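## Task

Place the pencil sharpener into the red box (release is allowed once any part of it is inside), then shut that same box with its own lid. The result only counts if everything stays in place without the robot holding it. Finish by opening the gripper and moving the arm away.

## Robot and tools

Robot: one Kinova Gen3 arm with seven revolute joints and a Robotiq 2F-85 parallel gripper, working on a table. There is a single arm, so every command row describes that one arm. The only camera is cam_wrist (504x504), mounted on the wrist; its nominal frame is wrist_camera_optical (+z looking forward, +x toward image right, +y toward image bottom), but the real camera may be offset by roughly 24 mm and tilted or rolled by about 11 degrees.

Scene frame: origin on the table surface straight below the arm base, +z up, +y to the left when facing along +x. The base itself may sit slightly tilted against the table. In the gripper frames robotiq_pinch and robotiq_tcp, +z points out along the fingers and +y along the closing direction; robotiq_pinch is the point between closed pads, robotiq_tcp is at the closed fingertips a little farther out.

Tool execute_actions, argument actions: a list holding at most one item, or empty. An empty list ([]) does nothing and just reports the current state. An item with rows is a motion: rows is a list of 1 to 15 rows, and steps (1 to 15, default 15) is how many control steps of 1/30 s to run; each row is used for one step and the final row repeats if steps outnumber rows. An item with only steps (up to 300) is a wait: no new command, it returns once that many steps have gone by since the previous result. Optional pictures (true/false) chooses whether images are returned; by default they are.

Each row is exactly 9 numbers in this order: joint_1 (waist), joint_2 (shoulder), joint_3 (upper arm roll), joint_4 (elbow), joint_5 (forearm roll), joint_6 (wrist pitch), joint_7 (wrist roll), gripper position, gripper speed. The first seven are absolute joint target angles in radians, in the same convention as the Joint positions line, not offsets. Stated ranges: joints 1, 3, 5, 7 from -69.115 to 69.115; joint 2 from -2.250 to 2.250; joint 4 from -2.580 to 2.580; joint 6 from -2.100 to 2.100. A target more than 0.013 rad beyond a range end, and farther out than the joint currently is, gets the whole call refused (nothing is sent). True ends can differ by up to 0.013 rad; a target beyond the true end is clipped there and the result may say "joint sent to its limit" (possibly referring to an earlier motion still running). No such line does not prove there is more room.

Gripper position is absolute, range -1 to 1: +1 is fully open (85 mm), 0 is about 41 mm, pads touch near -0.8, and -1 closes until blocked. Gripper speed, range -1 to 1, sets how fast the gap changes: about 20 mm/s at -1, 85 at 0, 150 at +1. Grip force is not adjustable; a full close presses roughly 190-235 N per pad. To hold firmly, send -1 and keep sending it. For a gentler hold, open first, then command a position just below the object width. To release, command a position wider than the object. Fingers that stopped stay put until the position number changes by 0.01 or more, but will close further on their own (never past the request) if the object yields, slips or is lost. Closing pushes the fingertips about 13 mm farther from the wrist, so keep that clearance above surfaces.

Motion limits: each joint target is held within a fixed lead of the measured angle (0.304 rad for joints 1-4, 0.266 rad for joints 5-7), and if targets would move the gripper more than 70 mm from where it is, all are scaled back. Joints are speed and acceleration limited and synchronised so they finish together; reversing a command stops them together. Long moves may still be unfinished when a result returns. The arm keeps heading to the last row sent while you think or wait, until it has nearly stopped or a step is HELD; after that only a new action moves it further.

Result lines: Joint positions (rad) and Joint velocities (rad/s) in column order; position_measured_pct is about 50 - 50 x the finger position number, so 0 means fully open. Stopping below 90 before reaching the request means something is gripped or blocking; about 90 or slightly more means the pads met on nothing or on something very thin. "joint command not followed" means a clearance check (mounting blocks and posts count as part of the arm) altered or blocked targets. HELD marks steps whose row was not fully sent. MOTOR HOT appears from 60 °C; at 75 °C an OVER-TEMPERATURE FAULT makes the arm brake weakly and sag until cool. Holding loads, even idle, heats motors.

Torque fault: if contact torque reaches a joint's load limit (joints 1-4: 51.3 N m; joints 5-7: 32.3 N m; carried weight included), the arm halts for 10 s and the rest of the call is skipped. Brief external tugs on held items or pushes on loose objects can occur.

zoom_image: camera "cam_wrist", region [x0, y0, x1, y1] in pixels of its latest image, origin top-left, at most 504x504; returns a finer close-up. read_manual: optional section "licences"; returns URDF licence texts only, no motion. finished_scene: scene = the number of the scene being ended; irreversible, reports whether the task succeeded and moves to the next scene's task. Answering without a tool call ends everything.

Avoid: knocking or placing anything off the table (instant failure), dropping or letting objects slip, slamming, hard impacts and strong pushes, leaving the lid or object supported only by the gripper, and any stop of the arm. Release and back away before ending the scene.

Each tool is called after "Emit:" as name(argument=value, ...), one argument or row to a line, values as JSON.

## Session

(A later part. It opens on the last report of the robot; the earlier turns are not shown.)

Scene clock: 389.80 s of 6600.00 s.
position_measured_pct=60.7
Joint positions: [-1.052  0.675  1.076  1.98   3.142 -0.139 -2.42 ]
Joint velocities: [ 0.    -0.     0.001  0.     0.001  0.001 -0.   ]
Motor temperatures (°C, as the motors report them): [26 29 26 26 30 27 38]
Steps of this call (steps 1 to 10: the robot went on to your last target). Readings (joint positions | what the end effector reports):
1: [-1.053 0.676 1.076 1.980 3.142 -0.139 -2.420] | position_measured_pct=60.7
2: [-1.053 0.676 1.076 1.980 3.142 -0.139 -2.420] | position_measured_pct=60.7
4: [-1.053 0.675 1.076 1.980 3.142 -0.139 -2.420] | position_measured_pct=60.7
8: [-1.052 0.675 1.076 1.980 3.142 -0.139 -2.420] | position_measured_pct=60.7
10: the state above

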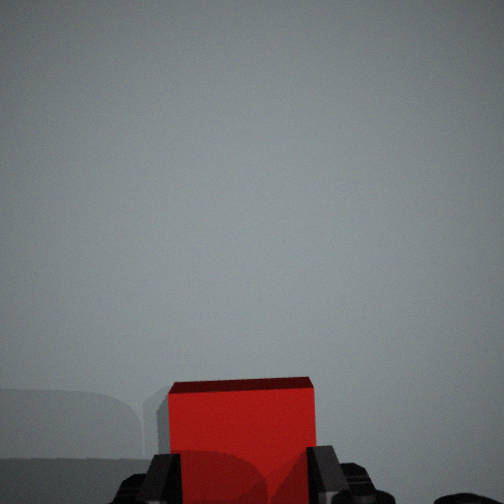

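Seated (small contact error). Release and retreat.

Emit:
execute_actions(
  actions=[
    {"rows": [[-1.053,0.6755,1.077,1.9805,3.142,-0.1397,-2.42,0.5,-0.5]], "steps": 15},
  ],
)

Emit:
execute_actions(
  actions=[
    {"rows": [[-1.163,0.640,1.168,2.003,3.142,-0.194,-2.42,1,0]], "steps": 12},
  ],
  pictures=false,
)

Emit:
execute_actions(
  actions=[
    {"rows": [[-1.40,0.56,1.40,1.90,3.142,-0.50,-2.42,1,0]], "steps": 15},
  ],
  pictures=false,
)

Emit:
execute_actions(
  actions=[
    {"steps": 15},
  ],
)

Scene clock: 394.23 s of 6600.00 s.
position_measured_pct=38.1
Joint positions: [-1.053  0.675  1.077  1.98   3.142 -0.14  -2.42 ]
Joint velocities: [ 0.     0.     0.    -0.002 -0.    -0.     0.001]
Motor temperatures (°C, as the motors report them): [26 29 26 26 30 27 38]
Steps of this call (steps 1 to 15: the robot went on to your last target; steps 16 to 90: nothing new was sent; then 0.93 s passed at rest; steps 91 to 105: all 15 steps of this action). Readings (joint positions | what the end effector reports):
91: [-1.053 0.675 1.076 1.980 3.142 -0.139 -2.420] | position_measured_pct=60.7
92: [-1.053 0.675 1.076 1.980 3.142 -0.139 -2.420] | position_measured_pct=60.7
94: [-1.053 0.675 1.077 1.980 3.142 -0.139 -2.420] | position_measured_pct=57.5
98: [-1.053 0.675 1.077 1.980 3.142 -0.140 -2.420] | position_measured_pct=51.2
105: the state above

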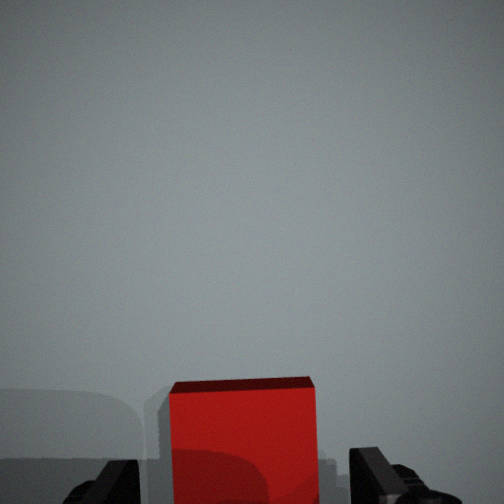

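Scene clock: 394.63 s of 6600.00 s.
position_measured_pct=5.2
Joint positions: [-1.158  0.641  1.168  2.003  3.142 -0.194 -2.42 ]
Joint velocities: [-0.043 -0.011  0.005  0.005 -0.001 -0.007 -0.   ]
Motor temperatures (°C, as the motors report them): [26 29 26 26 30 27 38]
Steps of this call (steps 1 to 12: all 12 steps of this action). Readings (joint positions | what the end effector reports):
1: [-1.055 0.675 1.078 1.981 3.142 -0.140 -2.420] | position_measured_pct=36.5
2: [-1.062 0.673 1.082 1.982 3.142 -0.143 -2.420] | position_measured_pct=34.1
4: [-1.093 0.663 1.104 1.988 3.142 -0.156 -2.420] | position_measured_pct=29.0
8: [-1.148 0.645 1.157 2.000 3.142 -0.187 -2.420] | position_measured_pct=17.5
12: the state above

Scene clock: 395.13 s of 6600.00 s.
position_measured_pct=0.0
Joint positions: [-1.391  0.562  1.4    1.901  3.142 -0.498 -2.42 ]
Joint velocities: [-0.063 -0.021  0.015 -0.007 -0.001 -0.037  0.001]
Motor temperatures (°C, as the motors report them): [26 29 26 26 30 27 38]
Steps of this call (steps 1 to 15: all 15 steps of this action). Readings (joint positions | what the end effector reports):
1: [-1.161 0.640 1.169 2.002 3.142 -0.195 -2.420] | position_measured_pct=2.8
2: [-1.169 0.638 1.174 2.000 3.142 -0.201 -2.420] | position_measured_pct=1.6
4: [-1.202 0.627 1.199 1.988 3.142 -0.231 -2.420] | position_measured_pct=0.4
8: [-1.311 0.591 1.306 1.940 3.142 -0.365 -2.420] | position_measured_pct=0.0
15: the state above

Scene clock: 395.63 s of 6600.00 s.
position_measured_pct=0.0
Joint positions: [-1.4    0.56   1.4    1.9    3.142 -0.5   -2.42 ]
Joint velocities: [-0.001  0.    -0.    -0.002  0.001 -0.    -0.001]
Motor temperatures (°C, as the motors report them): [26 29 26 26 30 27 38]
Steps of this call (steps 1 to 15: the robot went on to your last target). Readings (joint positions | what the end effector reports):
1: [-1.393 0.562 1.400 1.901 3.142 -0.499 -2.420] | position_measured_pct=0.0
2: [-1.395 0.561 1.400 1.900 3.142 -0.499 -2.420] | position_measured_pct=0.0
4: [-1.397 0.561 1.400 1.900 3.142 -0.500 -2.420] | position_measured_pct=0.0
8: [-1.399 0.560 1.400 1.900 3.142 -0.500 -2.420] | position_measured_pct=0.0
15: the state above
The arm was judged still, so your last target was given up. Only a new action makes it travel on or press farther. Fingers that are still opening or closing keep moving.

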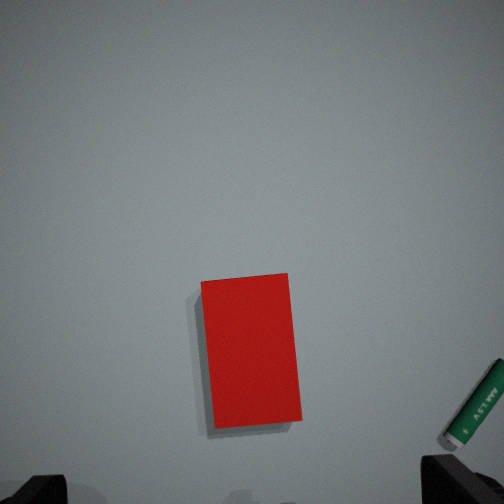

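Emit:
finished_scene(
  scene=1,
)

The scene is finished: the task was done.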